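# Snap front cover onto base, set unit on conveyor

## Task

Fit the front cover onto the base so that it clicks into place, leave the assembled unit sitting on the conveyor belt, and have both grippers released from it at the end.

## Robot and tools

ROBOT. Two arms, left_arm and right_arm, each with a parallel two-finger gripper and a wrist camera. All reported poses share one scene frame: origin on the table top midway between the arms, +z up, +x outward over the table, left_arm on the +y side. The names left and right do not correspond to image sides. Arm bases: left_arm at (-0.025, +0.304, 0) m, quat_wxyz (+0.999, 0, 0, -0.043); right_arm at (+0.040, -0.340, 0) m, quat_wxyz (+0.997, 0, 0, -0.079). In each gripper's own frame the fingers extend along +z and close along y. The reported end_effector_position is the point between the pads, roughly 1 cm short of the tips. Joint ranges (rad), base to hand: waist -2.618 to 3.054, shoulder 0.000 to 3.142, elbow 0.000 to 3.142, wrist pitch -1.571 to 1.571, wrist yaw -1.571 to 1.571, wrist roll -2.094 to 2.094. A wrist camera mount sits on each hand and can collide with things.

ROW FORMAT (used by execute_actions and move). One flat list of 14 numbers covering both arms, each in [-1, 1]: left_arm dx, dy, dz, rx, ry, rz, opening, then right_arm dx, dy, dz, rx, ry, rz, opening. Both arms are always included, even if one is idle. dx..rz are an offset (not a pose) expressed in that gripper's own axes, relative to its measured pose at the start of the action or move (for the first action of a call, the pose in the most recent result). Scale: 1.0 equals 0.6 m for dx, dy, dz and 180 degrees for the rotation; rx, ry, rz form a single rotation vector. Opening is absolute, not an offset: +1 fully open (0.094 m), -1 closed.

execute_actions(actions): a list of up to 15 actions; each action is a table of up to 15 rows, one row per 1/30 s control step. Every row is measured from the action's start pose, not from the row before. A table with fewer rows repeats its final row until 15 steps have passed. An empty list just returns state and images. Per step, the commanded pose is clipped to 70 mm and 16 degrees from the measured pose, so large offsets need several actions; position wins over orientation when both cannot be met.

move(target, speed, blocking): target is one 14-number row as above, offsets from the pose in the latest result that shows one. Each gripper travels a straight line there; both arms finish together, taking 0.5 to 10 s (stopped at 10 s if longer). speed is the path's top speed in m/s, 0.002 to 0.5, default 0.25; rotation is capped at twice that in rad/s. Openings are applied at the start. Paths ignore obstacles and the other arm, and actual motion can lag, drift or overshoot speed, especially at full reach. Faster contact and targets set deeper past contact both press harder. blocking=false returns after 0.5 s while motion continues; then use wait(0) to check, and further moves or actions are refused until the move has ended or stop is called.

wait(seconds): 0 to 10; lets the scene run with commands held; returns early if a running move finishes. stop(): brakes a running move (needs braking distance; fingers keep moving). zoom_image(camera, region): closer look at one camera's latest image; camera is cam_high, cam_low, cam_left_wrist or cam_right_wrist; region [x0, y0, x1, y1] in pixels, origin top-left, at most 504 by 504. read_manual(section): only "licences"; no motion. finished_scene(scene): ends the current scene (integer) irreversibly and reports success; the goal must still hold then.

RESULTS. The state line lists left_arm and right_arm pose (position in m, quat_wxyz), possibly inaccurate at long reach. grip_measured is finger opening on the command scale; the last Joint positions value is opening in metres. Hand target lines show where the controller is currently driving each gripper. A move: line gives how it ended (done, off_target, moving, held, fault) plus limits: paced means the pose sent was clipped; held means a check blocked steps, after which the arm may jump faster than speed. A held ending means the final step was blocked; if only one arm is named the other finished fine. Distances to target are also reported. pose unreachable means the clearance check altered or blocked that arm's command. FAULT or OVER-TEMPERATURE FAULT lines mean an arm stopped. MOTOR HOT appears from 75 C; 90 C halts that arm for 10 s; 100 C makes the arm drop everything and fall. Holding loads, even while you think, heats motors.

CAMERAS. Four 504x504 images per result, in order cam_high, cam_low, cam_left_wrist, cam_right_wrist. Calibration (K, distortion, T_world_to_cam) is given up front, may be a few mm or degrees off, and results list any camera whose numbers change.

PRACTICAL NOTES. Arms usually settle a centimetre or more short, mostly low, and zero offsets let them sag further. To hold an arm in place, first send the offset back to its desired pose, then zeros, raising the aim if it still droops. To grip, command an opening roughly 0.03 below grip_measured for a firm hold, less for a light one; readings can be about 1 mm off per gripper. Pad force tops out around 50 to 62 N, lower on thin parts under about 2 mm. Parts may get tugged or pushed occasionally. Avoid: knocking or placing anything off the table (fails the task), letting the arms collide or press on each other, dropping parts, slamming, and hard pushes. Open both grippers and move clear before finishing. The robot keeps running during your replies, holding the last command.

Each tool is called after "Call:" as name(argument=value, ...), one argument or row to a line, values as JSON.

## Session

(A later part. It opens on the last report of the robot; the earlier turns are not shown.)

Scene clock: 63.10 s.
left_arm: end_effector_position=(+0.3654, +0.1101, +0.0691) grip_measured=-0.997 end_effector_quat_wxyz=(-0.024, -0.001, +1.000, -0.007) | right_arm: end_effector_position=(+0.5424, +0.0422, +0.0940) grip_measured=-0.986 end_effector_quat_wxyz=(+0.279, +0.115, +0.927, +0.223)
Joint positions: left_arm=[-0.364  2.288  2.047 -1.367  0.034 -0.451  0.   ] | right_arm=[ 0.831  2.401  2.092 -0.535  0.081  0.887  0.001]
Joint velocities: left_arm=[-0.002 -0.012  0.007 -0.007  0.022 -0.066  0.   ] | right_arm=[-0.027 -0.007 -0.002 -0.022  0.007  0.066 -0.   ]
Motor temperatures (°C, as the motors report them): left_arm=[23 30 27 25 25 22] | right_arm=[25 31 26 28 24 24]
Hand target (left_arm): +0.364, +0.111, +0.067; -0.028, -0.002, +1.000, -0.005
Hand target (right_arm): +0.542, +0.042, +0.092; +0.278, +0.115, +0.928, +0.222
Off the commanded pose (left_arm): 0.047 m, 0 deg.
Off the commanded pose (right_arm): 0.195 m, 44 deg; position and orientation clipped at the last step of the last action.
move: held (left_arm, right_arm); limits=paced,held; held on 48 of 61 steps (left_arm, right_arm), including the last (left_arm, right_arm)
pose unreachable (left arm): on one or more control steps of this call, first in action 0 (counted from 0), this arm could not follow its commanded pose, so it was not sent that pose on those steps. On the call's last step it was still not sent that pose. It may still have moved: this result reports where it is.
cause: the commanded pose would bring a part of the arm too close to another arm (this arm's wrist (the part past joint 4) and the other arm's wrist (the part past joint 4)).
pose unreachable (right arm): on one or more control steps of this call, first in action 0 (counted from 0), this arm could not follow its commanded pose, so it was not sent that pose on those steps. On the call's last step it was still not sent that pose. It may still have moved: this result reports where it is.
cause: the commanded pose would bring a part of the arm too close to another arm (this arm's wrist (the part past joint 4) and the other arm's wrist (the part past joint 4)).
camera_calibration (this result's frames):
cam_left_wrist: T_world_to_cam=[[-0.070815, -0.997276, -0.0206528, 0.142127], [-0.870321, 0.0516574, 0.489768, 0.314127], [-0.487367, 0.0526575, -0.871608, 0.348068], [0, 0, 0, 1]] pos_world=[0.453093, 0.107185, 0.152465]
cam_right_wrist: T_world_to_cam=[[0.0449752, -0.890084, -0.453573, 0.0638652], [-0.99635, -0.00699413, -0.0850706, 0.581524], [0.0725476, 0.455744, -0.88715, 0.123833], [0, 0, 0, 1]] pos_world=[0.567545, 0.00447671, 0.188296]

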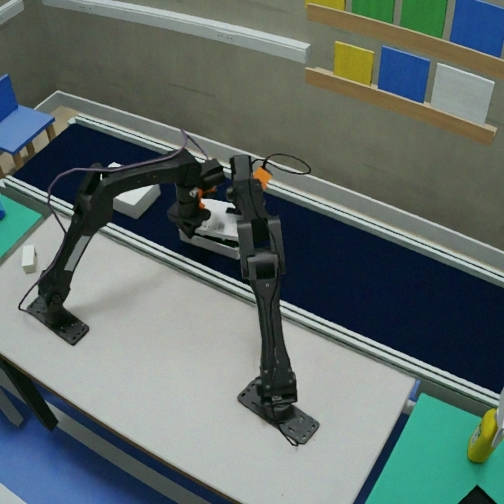

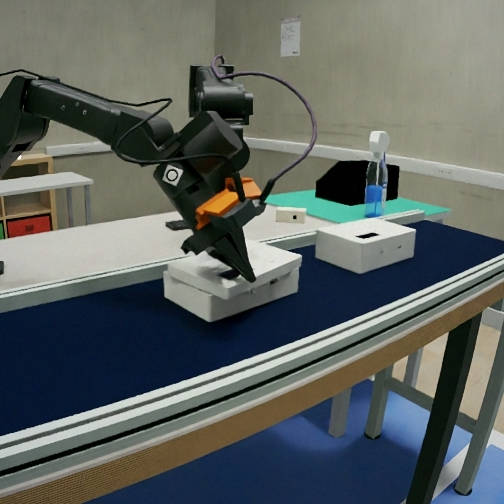

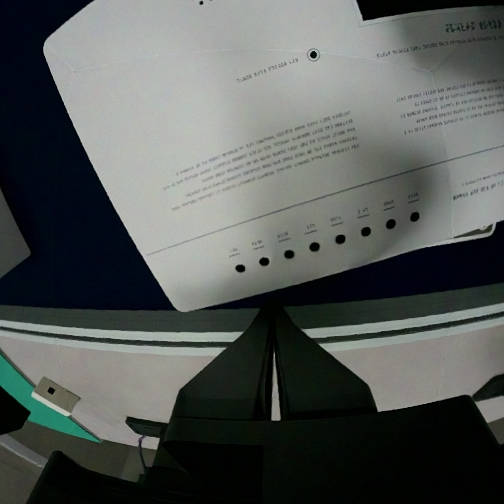

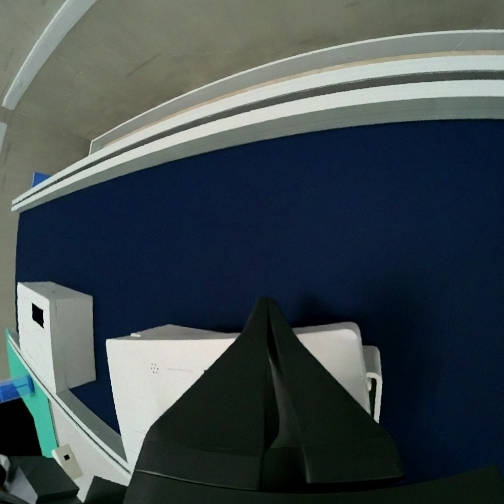

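Move the left arm away (+y) first.

Call:
move(
  target=[0,0.15,0,0,0,0,-1, 0,0,0,0,0,0,-1],
  speed=0.25,
)

Call:
move(
  target=[0,0,-0.1,0,0,0,-1, 0.19,-0.07,-0.27,0.15,0.18,-0.075,-1],
  speed=0.25,
)

Call:
zoom_image(
  camera="cam_high",
  region=[100, 130, 352, 320],
)

Scene clock: 64.20 s.
left_arm: end_effector_position=(+0.3651, +0.2038, +0.0663) grip_measured=-0.997 end_effector_quat_wxyz=(-0.035, -0.011, +0.999, -0.005) | right_arm: end_effector_position=(+0.5424, +0.0422, +0.0940) grip_measured=-0.986 end_effector_quat_wxyz=(+0.279, +0.115, +0.927, +0.223)
Joint positions: left_arm=[-0.156  2.167  1.836 -1.305  0.028 -0.262  0.   ] | right_arm=[ 0.831  2.401  2.092 -0.535  0.081  0.887  0.001]
Joint velocities: left_arm=[-0.012 -0.022  0.007  0.022 -0.007  0.022  0.   ] | right_arm=[ 0.017 -0.007 -0.017 -0.037 -0.022  0.066 -0.   ]
Motor temperatures (°C, as the motors report them): left_arm=[23 30 27 25 25 22] | right_arm=[25 31 26 28 24 24]
Hand target (left_arm): +0.366, +0.201, +0.069; -0.023, -0.001, +1.000, -0.007
Hand target (right_arm): +0.542, +0.042, +0.094; +0.279, +0.115, +0.927, +0.223
Off the commanded pose (left_arm): 0.004 m, 2 deg.
Off the commanded pose (right_arm): 0.000 m, 0 deg.
move: done
camera_calibration (this result's frames):
cam_left_wrist: T_world_to_cam=[[-0.052209, -0.998377, -0.0227319, 0.229094], [-0.860518, 0.0334259, 0.508321, 0.309216], [-0.506737, 0.0461002, -0.860867, 0.348284], [0, 0, 0, 1]] pos_world=[0.454535, 0.20233, 0.147853]
cam_right_wrist: T_world_to_cam=[[0.0449752, -0.890084, -0.453573, 0.0638652], [-0.99635, -0.00699413, -0.0850706, 0.581524], [0.0725476, 0.455744, -0.88715, 0.123833], [0, 0, 0, 1]] pos_world=[0.567545, 0.00447671, 0.188296]

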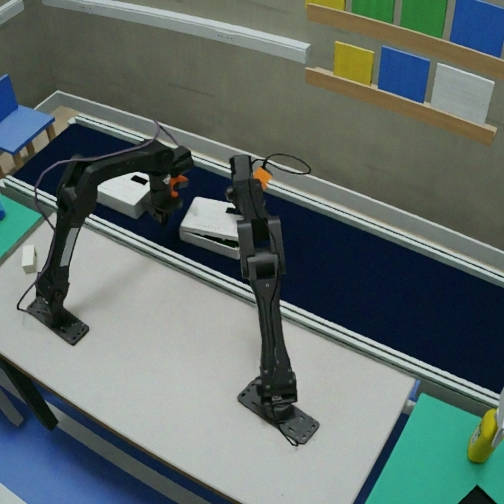

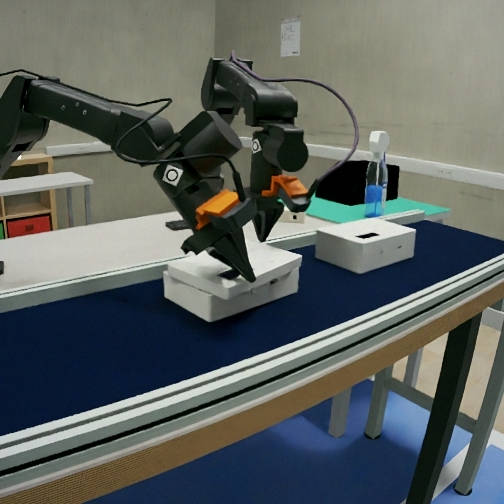

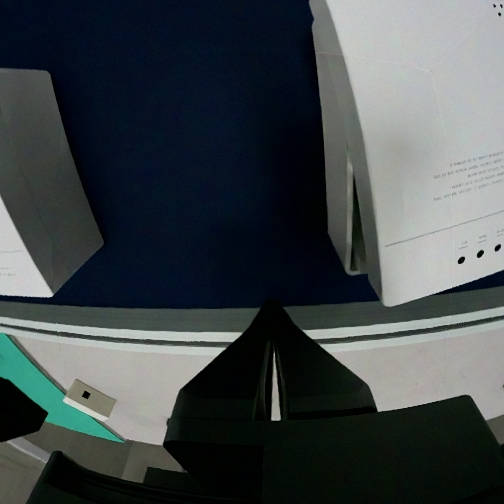

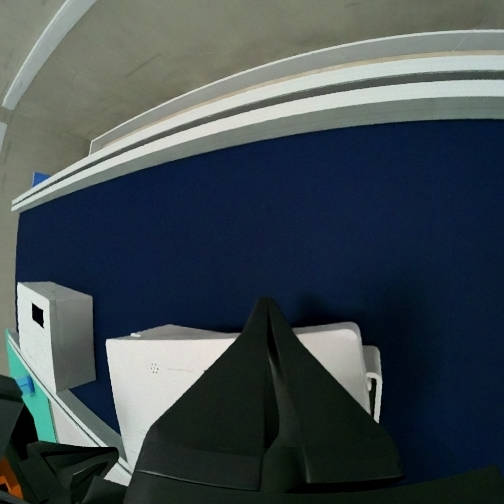

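Scene clock: 66.27 s.
left_arm: end_effector_position=(+0.3684, +0.2030, +0.1248) grip_measured=-0.997 end_effector_quat_wxyz=(-0.033, -0.011, +0.999, -0.006) | right_arm: end_effector_position=(+0.3622, -0.0112, +0.1386) grip_measured=-0.986 end_effector_quat_wxyz=(+0.031, +0.007, +0.999, +0.023)
Joint positions: left_arm=[-0.156  2.186  2.098 -1.543  0.028 -0.262  0.   ] | right_arm=[ 0.957  2.328  2.394 -1.561  0.013  0.811  0.001]
Joint velocities: left_arm=[-0.002  0.002  0.012 -0.022  0.022 -0.037 -0.001] | right_arm=[ 0.017  0.002 -0.002  0.022 -0.007  0.022 -0.   ]
Motor temperatures (°C, as the motors report them): left_arm=[23 30 27 25 25 22] | right_arm=[25 31 26 28 24 24]
Hand target (left_arm): +0.370, +0.204, +0.126; -0.034, -0.011, +0.999, -0.006
Hand target (right_arm): +0.354, -0.013, +0.142; +0.024, -0.003, +1.000, +0.020
Off the commanded pose (left_arm): 0.002 m, 0 deg.
Off the commanded pose (right_arm): 0.009 m, 5 deg.
joint sent to its limit (left arm) — the command would take joint 4 (wrist pitch) past its lower limit, so that joint was sent only as far as its limit.
joint sent to its limit (right arm) — the command would take joint 4 (wrist pitch) past its lower limit, so that joint was sent only as far as its limit.
move: off_target (right_arm)
camera_calibration (this result's frames):
cam_left_wrist: T_world_to_cam=[[-0.0521017, -0.998404, -0.0218026, 0.229636], [-0.862957, 0.0340245, 0.504131, 0.283683], [-0.502585, 0.0450808, -0.863352, 0.39927], [0, 0, 0, 1]] pos_world=[0.457437, 0.201618, 0.206704]
cam_right_wrist: T_world_to_cam=[[0.116356, -0.989051, -0.0907683, -0.0325435], [-0.883035, -0.144851, 0.446395, 0.289149], [-0.454655, 0.0282108, -0.890221, 0.38736], [0, 0, 0, 1]] pos_world=[0.435231, -0.00123142, 0.212807]

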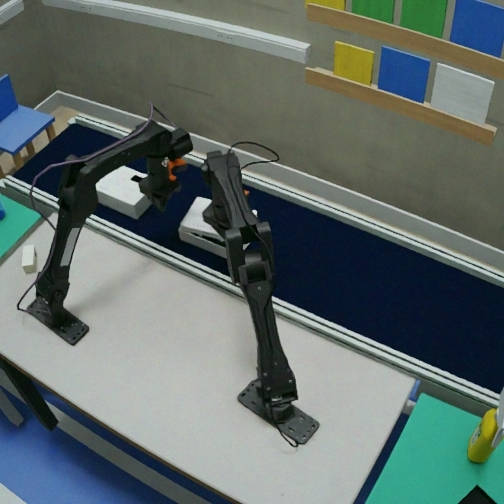

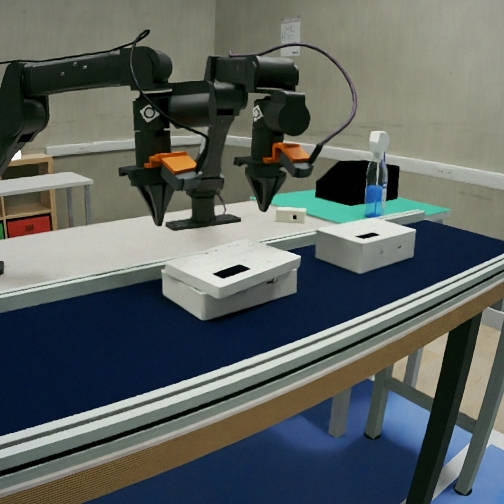

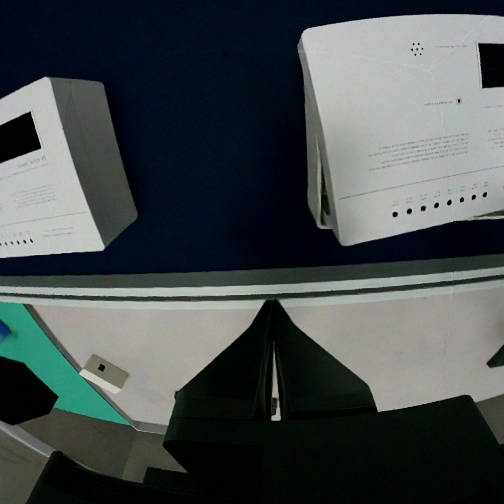

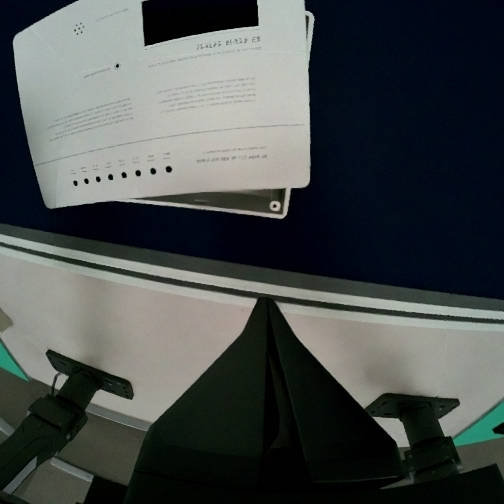

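Region (100, 130, 352, 320) of cam_high's 504x504 image, scaled by 2.000, with more detail than that image has; it fills the top 380 rows of this view, and the rest is white.

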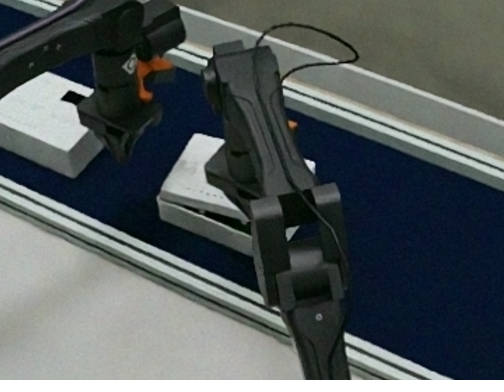

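Call:
move(
  target=[0,-0.03,0.055,0,0,0,-1, 0,0.01,0.155,0,0,0,-1],
  speed=0.15,
)

Call:
move(
  target=[-0.05,0,0,0,0,0,-1, -0.055,0,0,0,0,0,-1],
  speed=0.04,
)

Call:
zoom_image(
  camera="cam_low",
  region=[120, 180, 420, 360],
)

Scene clock: 67.63 s.
left_arm: end_effector_position=(+0.3655, +0.1895, +0.0943) grip_measured=-0.997 end_effector_quat_wxyz=(-0.037, -0.011, +0.999, -0.004) | right_arm: end_effector_position=(+0.3691, -0.0039, +0.0524) grip_measured=-0.986 end_effector_quat_wxyz=(+0.029, +0.007, +0.999, +0.021)
Joint positions: left_arm=[-0.19   2.186  1.976 -1.43   0.028 -0.296  0.   ] | right_arm=[ 0.957  2.327  2.045 -1.218  0.012  0.811  0.001]
Joint velocities: left_arm=[-0.002  0.002  0.002  0.051 -0.007 -0.037  0.   ] | right_arm=[-0.012  0.002 -0.012  0.007 -0.007  0.022 -0.   ]
Motor temperatures (°C, as the motors report them): left_arm=[23 30 27 25 25 22] | right_arm=[25 31 26 28 24 24]
Hand target (left_arm): +0.366, +0.185, +0.092; -0.033, -0.011, +0.999, -0.006
Hand target (right_arm): +0.367, +0.000, +0.046; +0.031, +0.007, +0.999, +0.023
Off the commanded pose (left_arm): 0.006 m, 1 deg.
Off the commanded pose (right_arm): 0.007 m, 0 deg.
move: done
camera_calibration (this result's frames):
cam_left_wrist: T_world_to_cam=[[-0.0523767, -0.998295, -0.025753, 0.215764], [-0.858837, 0.031871, 0.511256, 0.295249], [-0.509563, 0.0488955, -0.859043, 0.373608], [0, 0, 0, 1]] pos_world=[0.455249, 0.187719, 0.175555]
cam_right_wrist: T_world_to_cam=[[0.116454, -0.989249, -0.0884612, -0.0341163], [-0.881303, -0.143994, 0.450079, 0.333949], [-0.457978, 0.0255478, -0.888596, 0.314717], [0, 0, 0, 1]] pos_world=[0.442416, 0.00629667, 0.126335]

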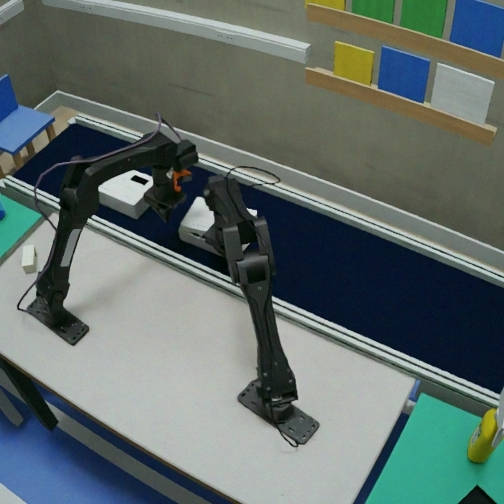

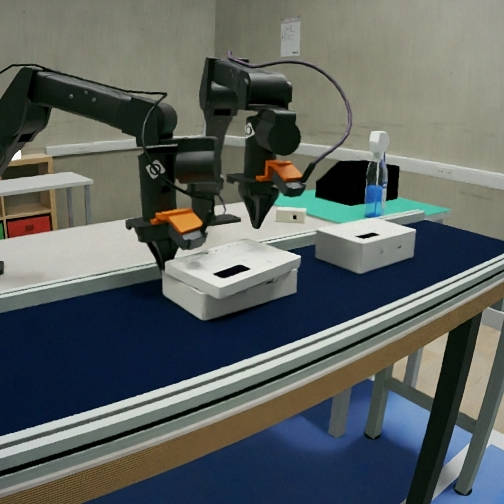

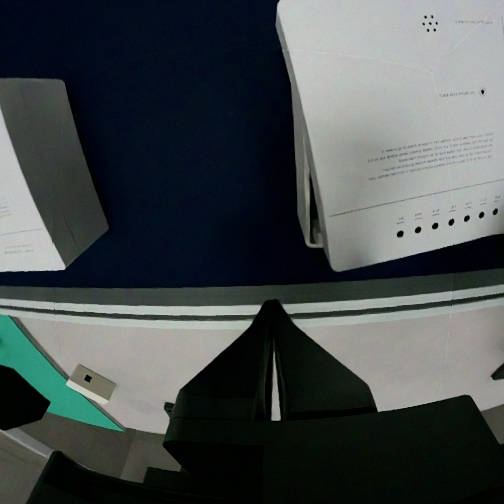

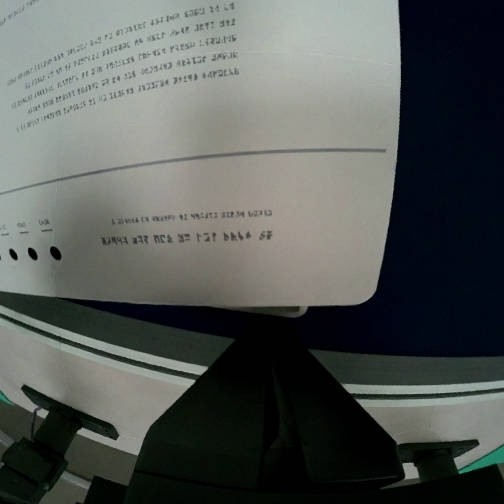

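Scene clock: 68.87 s.
left_arm: end_effector_position=(+0.3931, +0.1863, +0.0899) grip_measured=-0.997 end_effector_quat_wxyz=(-0.036, -0.011, +0.999, -0.004) | right_arm: end_effector_position=(+0.3942, -0.0039, +0.0512) grip_measured=-0.986 end_effector_quat_wxyz=(+0.025, +0.006, +1.000, +0.018)
Joint positions: left_arm=[-0.179  2.323  2.188 -1.501  0.028 -0.285  0.   ] | right_arm=[ 0.919  2.44   2.239 -1.31   0.008  0.772  0.001]
Joint velocities: left_arm=[-0.012  0.002  0.022 -0.081 -0.007 -0.037 -0.001] | right_arm=[ 0.007 -0.002  0.017  0.037  0.022  0.022  0.   ]
Motor temperatures (°C, as the motors report them): left_arm=[23 30 27 25 25 22] | right_arm=[25 31 26 28 24 24]
Hand target (left_arm): +0.395, +0.190, +0.092; -0.036, -0.011, +0.999, -0.004
Hand target (right_arm): +0.402, -0.005, +0.054; +0.029, +0.007, +0.999, +0.021
Off the commanded pose (left_arm): 0.005 m, 0 deg.
Off the commanded pose (right_arm): 0.008 m, 1 deg.
move: done
camera_calibration (this result's frames):
cam_left_wrist: T_world_to_cam=[[-0.0526807, -0.998309, -0.0245802, 0.213994], [-0.859814, 0.0328263, 0.509551, 0.321673], [-0.507883, 0.0479779, -0.860089, 0.383596], [0, 0, 0, 1]] pos_world=[0.482674, 0.184669, 0.171278]
cam_right_wrist: T_world_to_cam=[[0.117023, -0.989664, -0.0828848, -0.0376339], [-0.87727, -0.14213, 0.458471, 0.35455], [-0.465513, 0.0190605, -0.884836, 0.327936], [0, 0, 0, 1]] pos_world=[0.468099, 0.0068968, 0.124499]

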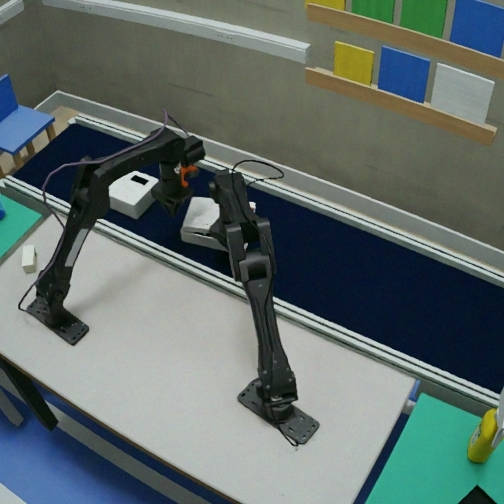

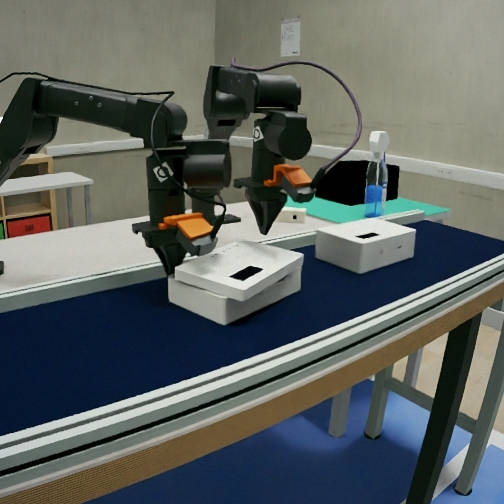

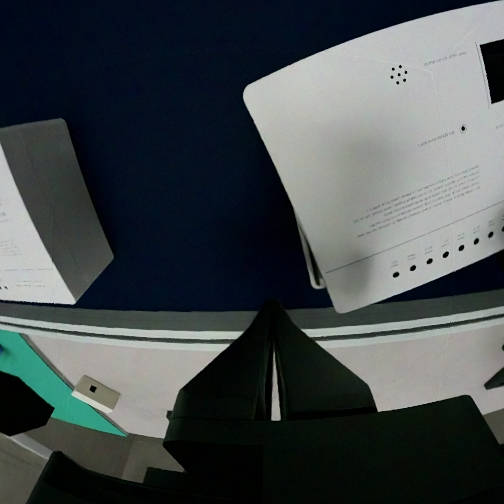

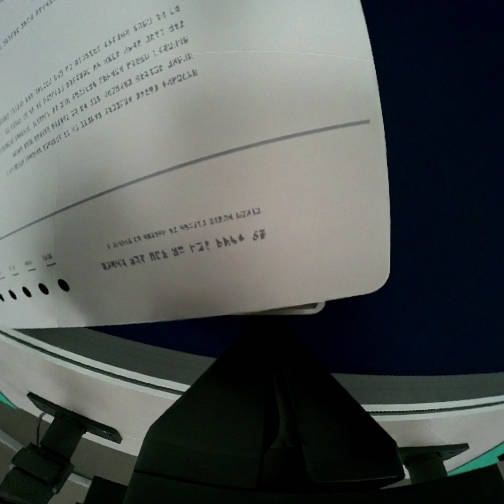

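Region (120, 180, 420, 360) of cam_low's 504x504 image, scaled by 1.680, with more detail than that image has; it fills the top 302 rows of this view, and the rest is white.

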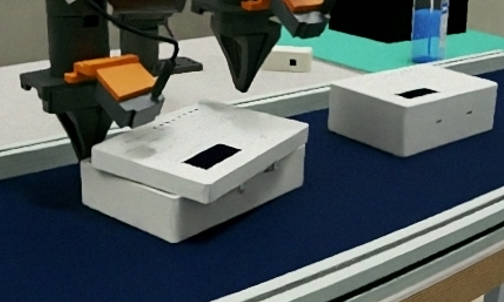

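Call:
execute_actions(
  actions=[
    [[0.05,0,0,0,0,0,-1, 0,0,0,0,0,0,-1]],
    [[0,-0.05,0.005,0,0,0,-1, 0,0,0,0,0,0,-1]],
  ],
)

Call:
move(
  target=[-0.065,0,0,0,0,0,-1, 0,0,0,0,0,0,-1],
  speed=0.04,
)

Call:
zoom_image(
  camera="cam_low",
  region=[120, 180, 420, 360],
)

Scene clock: 70.13 s.
left_arm: end_effector_position=(+0.3586, +0.1599, +0.0846) grip_measured=-0.997 end_effector_quat_wxyz=(-0.049, -0.003, +0.999, +0.002) | right_arm: end_effector_position=(+0.3942, -0.0039, +0.0512) grip_measured=-0.986 end_effector_quat_wxyz=(+0.025, +0.006, +1.000, +0.018)
Joint positions: left_arm=[-0.263  2.228  2.004 -1.441  0.031 -0.353  0.   ] | right_arm=[ 0.919  2.44   2.239 -1.31   0.008  0.771  0.001]
Joint velocities: left_arm=[ 0.007 -0.012  0.022  0.007  0.007 -0.081  0.001] | right_arm=[-0.007 -0.002 -0.007 -0.066 -0.007 -0.022 -0.001]
Motor temperatures (°C, as the motors report them): left_arm=[23 30 27 25 25 22] | right_arm=[25 31 26 28 24 24]
Hand target (left_arm): +0.362, +0.160, +0.087; -0.046, -0.011, +0.999, -0.001
Hand target (right_arm): +0.394, -0.004, +0.051; +0.025, +0.006, +1.000, +0.018
Off the commanded pose (left_arm): 0.005 m, 1 deg.
Off the commanded pose (right_arm): 0.000 m, 0 deg.
camera_calibration (this result's frames):
cam_left_wrist: T_world_to_cam=[[-0.0691112, -0.997017, -0.0343528, 0.192183], [-0.845039, 0.040205, 0.53319, 0.287089], [-0.530219, 0.0658789, -0.845298, 0.366661], [0, 0, 0, 1]] pos_world=[0.450294, 0.155912, 0.163466]
cam_right_wrist: T_world_to_cam=[[0.117401, -0.989621, -0.0828646, -0.0377838], [-0.877223, -0.142456, 0.458462, 0.354531], [-0.465508, 0.0188666, -0.884843, 0.327934], [0, 0, 0, 1]] pos_world=[0.468094, 0.00692632, 0.1245]

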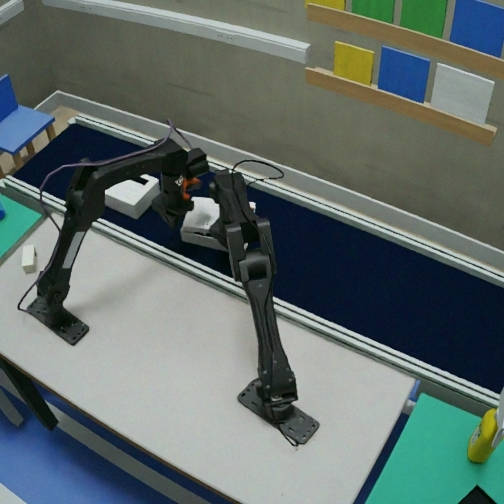

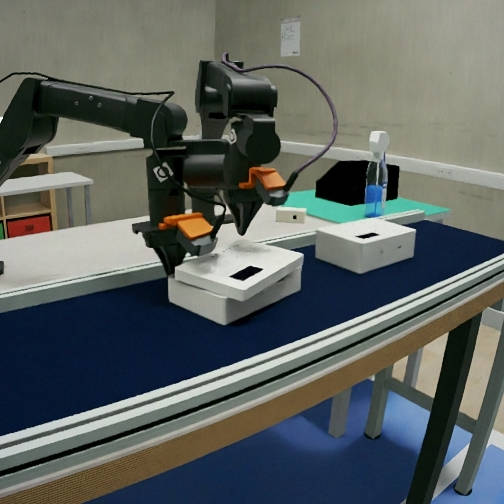

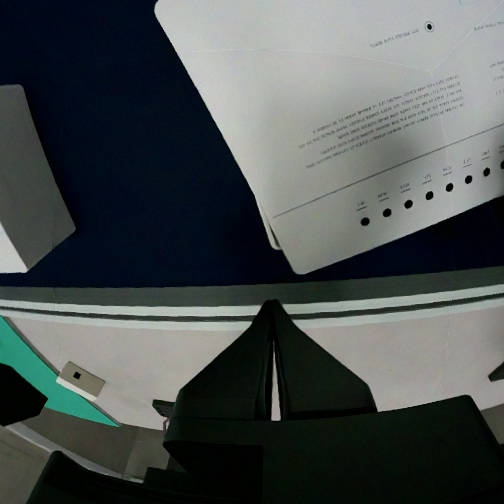

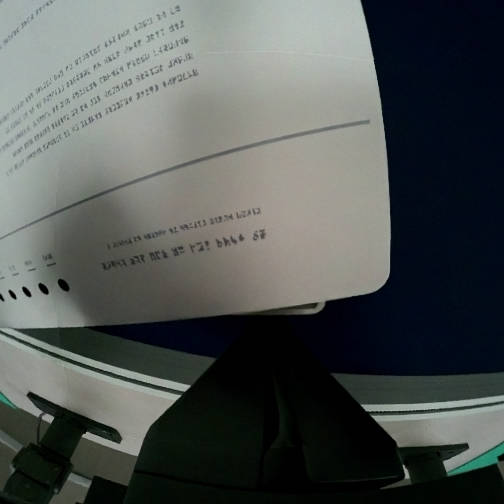

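Scene clock: 71.37 s.
left_arm: end_effector_position=(+0.3929, +0.1584, +0.0792) grip_measured=-0.997 end_effector_quat_wxyz=(-0.050, -0.005, +0.999, +0.001) | right_arm: end_effector_position=(+0.3942, -0.0039, +0.0512) grip_measured=-0.986 end_effector_quat_wxyz=(+0.025, +0.006, +1.000, +0.018)
Joint positions: left_arm=[-0.24   2.411  2.296 -1.552  0.03  -0.333  0.   ] | right_arm=[ 0.919  2.44   2.239 -1.31   0.008  0.771  0.001]
Joint velocities: left_arm=[ 0.007  0.002 -0.002  0.081 -0.081  0.022  0.001] | right_arm=[ 0.007 -0.017  0.002  0.022 -0.022 -0.022  0.   ]
Motor temperatures (°C, as the motors report them): left_arm=[23 30 27 25 25 22] | right_arm=[25 31 26 28 24 24]
Hand target (left_arm): +0.397, +0.160, +0.080; -0.046, -0.003, +0.999, +0.001
Hand target (right_arm): +0.394, -0.004, +0.051; +0.025, +0.006, +1.000, +0.018
Off the commanded pose (left_arm): 0.005 m, 0 deg.
Off the commanded pose (right_arm): 0.000 m, 0 deg.
joint sent to its limit (left arm) — the command would take joint 4 (wrist pitch) past its lower limit, so that joint was sent only as far as its limit.
move: done
camera_calibration (this result's frames):
cam_left_wrist: T_world_to_cam=[[-0.0657307, -0.997266, -0.0337643, 0.191534], [-0.844126, 0.0375295, 0.53483, 0.318953], [-0.532101, 0.0636561, -0.844285, 0.381406], [0, 0, 0, 1]] pos_world=[0.484772, 0.154761, 0.157897]
cam_right_wrist: T_world_to_cam=[[0.117401, -0.989621, -0.0828646, -0.0377838], [-0.877223, -0.142456, 0.458462, 0.354531], [-0.465508, 0.0188666, -0.884843, 0.327934], [0, 0, 0, 1]] pos_world=[0.468094, 0.00692632, 0.1245]

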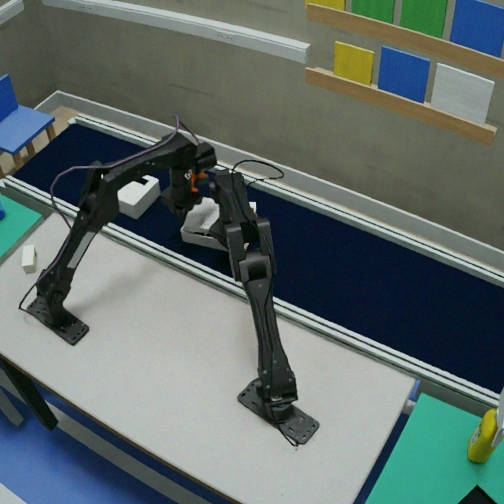

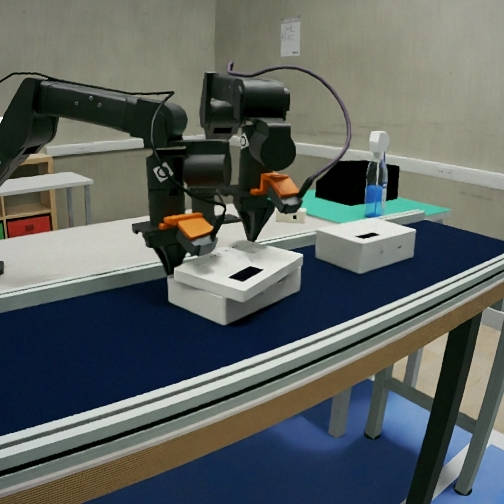

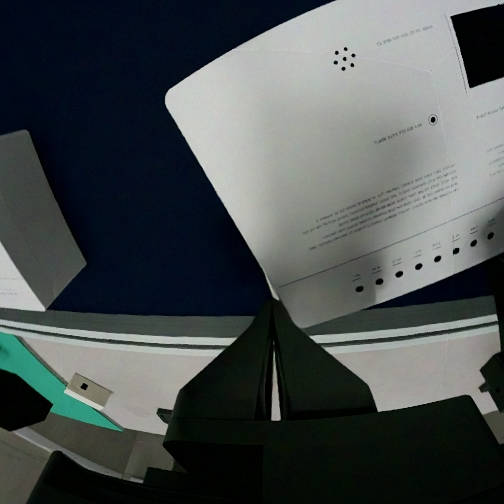

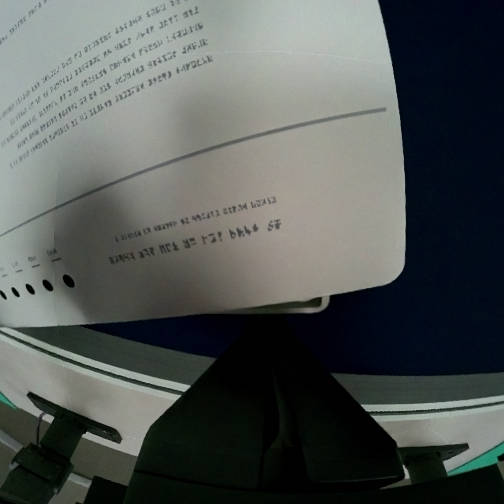

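Region (120, 180, 420, 360) of cam_low's 504x504 image, scaled by 1.680, with more detail than that image has; it fills the top 302 rows of this view, and the rest is white.

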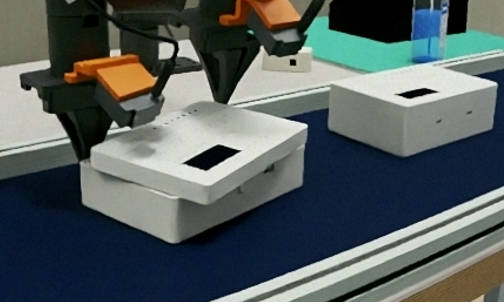

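Call:
execute_actions(
  actions=[
    [[0.06,0,-0.008,0,0,0,-1, 0,0,0,0,0,0,-1]],
    [[0,-0.05,0,0,0,0,-1, 0,0,0,0,0,0,-1]],
  ],
)

Call:
move(
  target=[-0.08,0,0,0,0,0,-1, 0,0,0,0,0,0,-1],
  speed=0.04,
)

Call:
zoom_image(
  camera="cam_low",
  region=[120, 180, 420, 360],
)

Scene clock: 72.57 s.
left_arm: end_effector_position=(+0.3572, +0.1620, +0.0887) grip_measured=-0.997 end_effector_quat_wxyz=(-0.057, -0.004, +0.998, +0.006) | right_arm: end_effector_position=(+0.3942, -0.0039, +0.0512) grip_measured=-0.986 end_effector_quat_wxyz=(+0.025, +0.006, +1.000, +0.018)
Joint positions: left_arm=[-0.26   2.24   2.039 -1.482  0.028 -0.351  0.   ] | right_arm=[ 0.919  2.44   2.239 -1.31   0.008  0.771  0.001]
Joint velocities: left_arm=[-0.002  0.002 -0.002  0.051  0.037  0.037  0.001] | right_arm=[ 0.002 -0.002 -0.002  0.037 -0.037 -0.022 -0.   ]
Motor temperatures (°C, as the motors report them): left_arm=[23 30 27 25 25 22] | right_arm=[25 31 26 28 24 24]
Hand target (left_arm): +0.357, +0.162, +0.089; -0.058, -0.004, +0.998, +0.006
Hand target (right_arm): +0.394, -0.004, +0.051; +0.025, +0.006, +1.000, +0.018
Off the commanded pose (left_arm): 0.030 m, 0 deg.
Off the commanded pose (right_arm): 0.000 m, 0 deg.
pose unreachable (left arm): on one or more control steps of this call, first in action 1 (counted from 0), this arm could not follow its commanded pose, so it was not sent that pose on those steps. On the call's last step it was still not sent that pose. It may still have moved: this result reports where it is.
cause: the commanded pose would bring a part of the arm too close to another arm (this arm's wrist (the part past joint 4) and the other arm's wrist (the part past joint 4)).
camera_calibration (this result's frames):
cam_left_wrist: T_world_to_cam=[[-0.0691969, -0.996746, -0.0413417, 0.194934], [-0.836164, 0.0353471, 0.547339, 0.279984], [-0.544097, 0.0724426, -0.835889, 0.37228], [0, 0, 0, 1]] pos_world=[0.450158, 0.157434, 0.165997]
cam_right_wrist: T_world_to_cam=[[0.117401, -0.989621, -0.0828646, -0.0377838], [-0.877223, -0.142456, 0.458462, 0.354531], [-0.465508, 0.0188666, -0.884843, 0.327934], [0, 0, 0, 1]] pos_world=[0.468094, 0.00692632, 0.1245]

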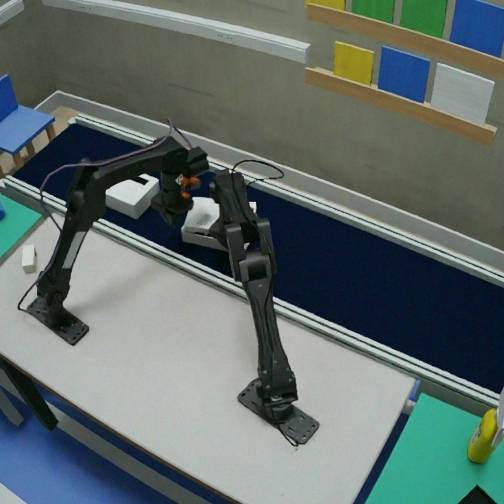

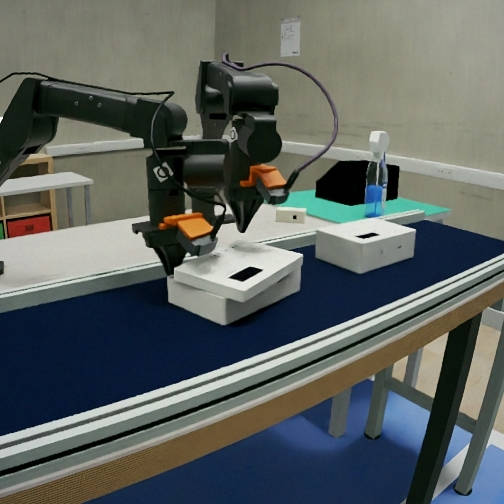

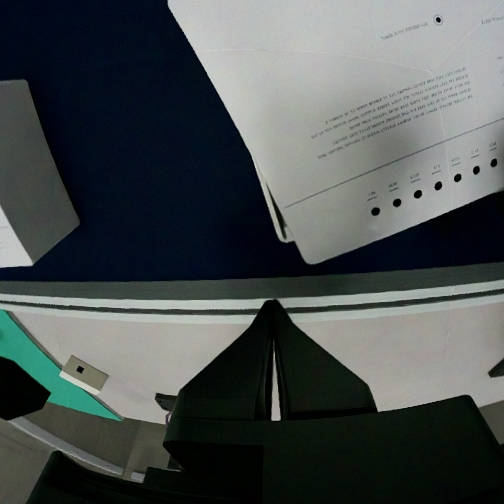

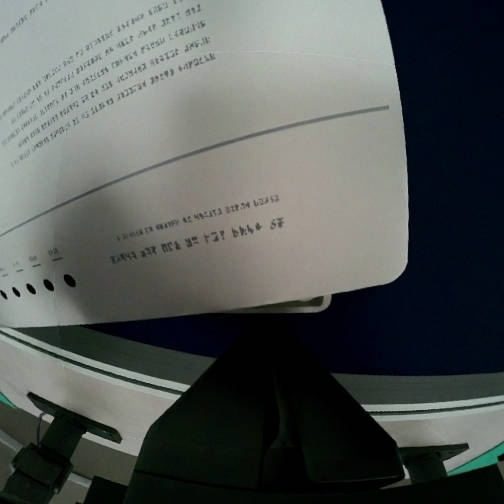

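Scene clock: 74.07 s.
left_arm: end_effector_position=(+0.4000, +0.1598, +0.0817) grip_measured=-0.997 end_effector_quat_wxyz=(-0.040, -0.005, +0.999, -0.001) | right_arm: end_effector_position=(+0.3942, -0.0039, +0.0512) grip_measured=-0.986 end_effector_quat_wxyz=(+0.025, +0.006, +1.000, +0.018)
Joint positions: left_arm=[-0.232  2.422  2.327 -1.552  0.028 -0.326  0.   ] | right_arm=[ 0.919  2.44   2.239 -1.31   0.008  0.771  0.001]
Joint velocities: left_arm=[-0.017  0.002  0.012  0.037 -0.007  0.037 -0.   ] | right_arm=[ 0.012 -0.002 -0.007 -0.007 -0.007  0.051 -0.   ]
Motor temperatures (°C, as the motors report them): left_arm=[23 30 27 25 25 22] | right_arm=[25 31 26 28 24 24]
Hand target (left_arm): +0.404, +0.162, +0.083; -0.036, -0.004, +0.999, -0.001
Hand target (right_arm): +0.394, -0.004, +0.051; +0.025, +0.006, +1.000, +0.018
Off the commanded pose (left_arm): 0.006 m, 2 deg.
Off the commanded pose (right_arm): 0.000 m, 0 deg.
joint sent to its limit (left arm) — the command would take joint 4 (wrist pitch) past its lower limit, so that joint was sent only as far as its limit.
move: done
camera_calibration (this result's frames):
cam_left_wrist: T_world_to_cam=[[-0.0652099, -0.997436, -0.029474, 0.192894], [-0.854475, 0.0405595, 0.517906, 0.328549], [-0.515383, 0.0589575, -0.854929, 0.382138], [0, 0, 0, 1]] pos_world=[0.490263, 0.156543, 0.162229]
cam_right_wrist: T_world_to_cam=[[0.117401, -0.989621, -0.0828646, -0.0377838], [-0.877223, -0.142456, 0.458462, 0.354531], [-0.465508, 0.0188666, -0.884843, 0.327934], [0, 0, 0, 1]] pos_world=[0.468094, 0.00692632, 0.1245]

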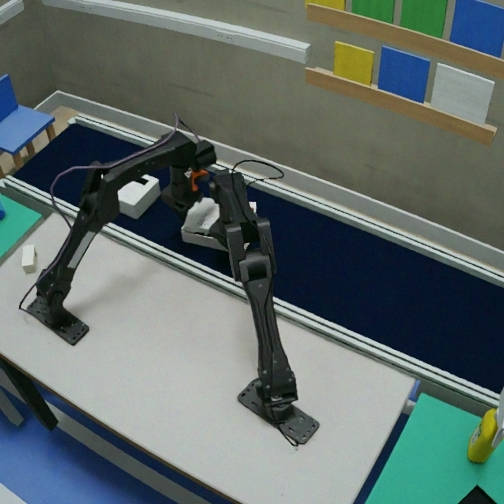

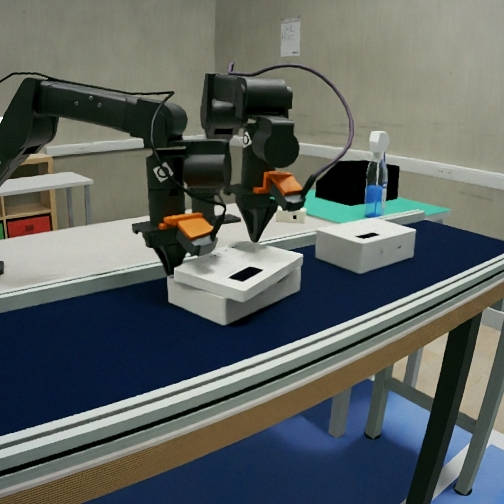

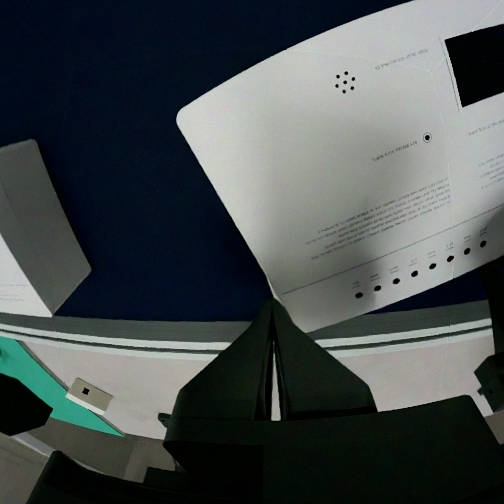

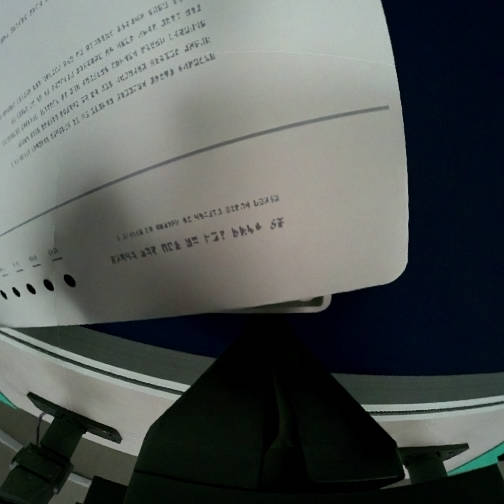

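Region (120, 180, 420, 360) of cam_low's 504x504 image, scaled by 1.680, with more detail than that image has; it fills the top 302 rows of this view, and the rest is white.

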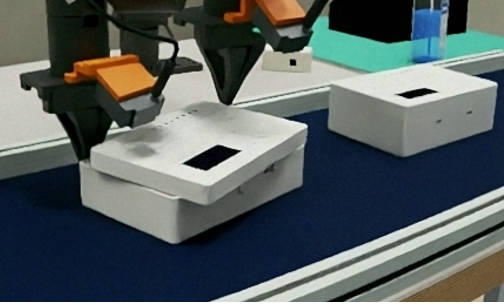

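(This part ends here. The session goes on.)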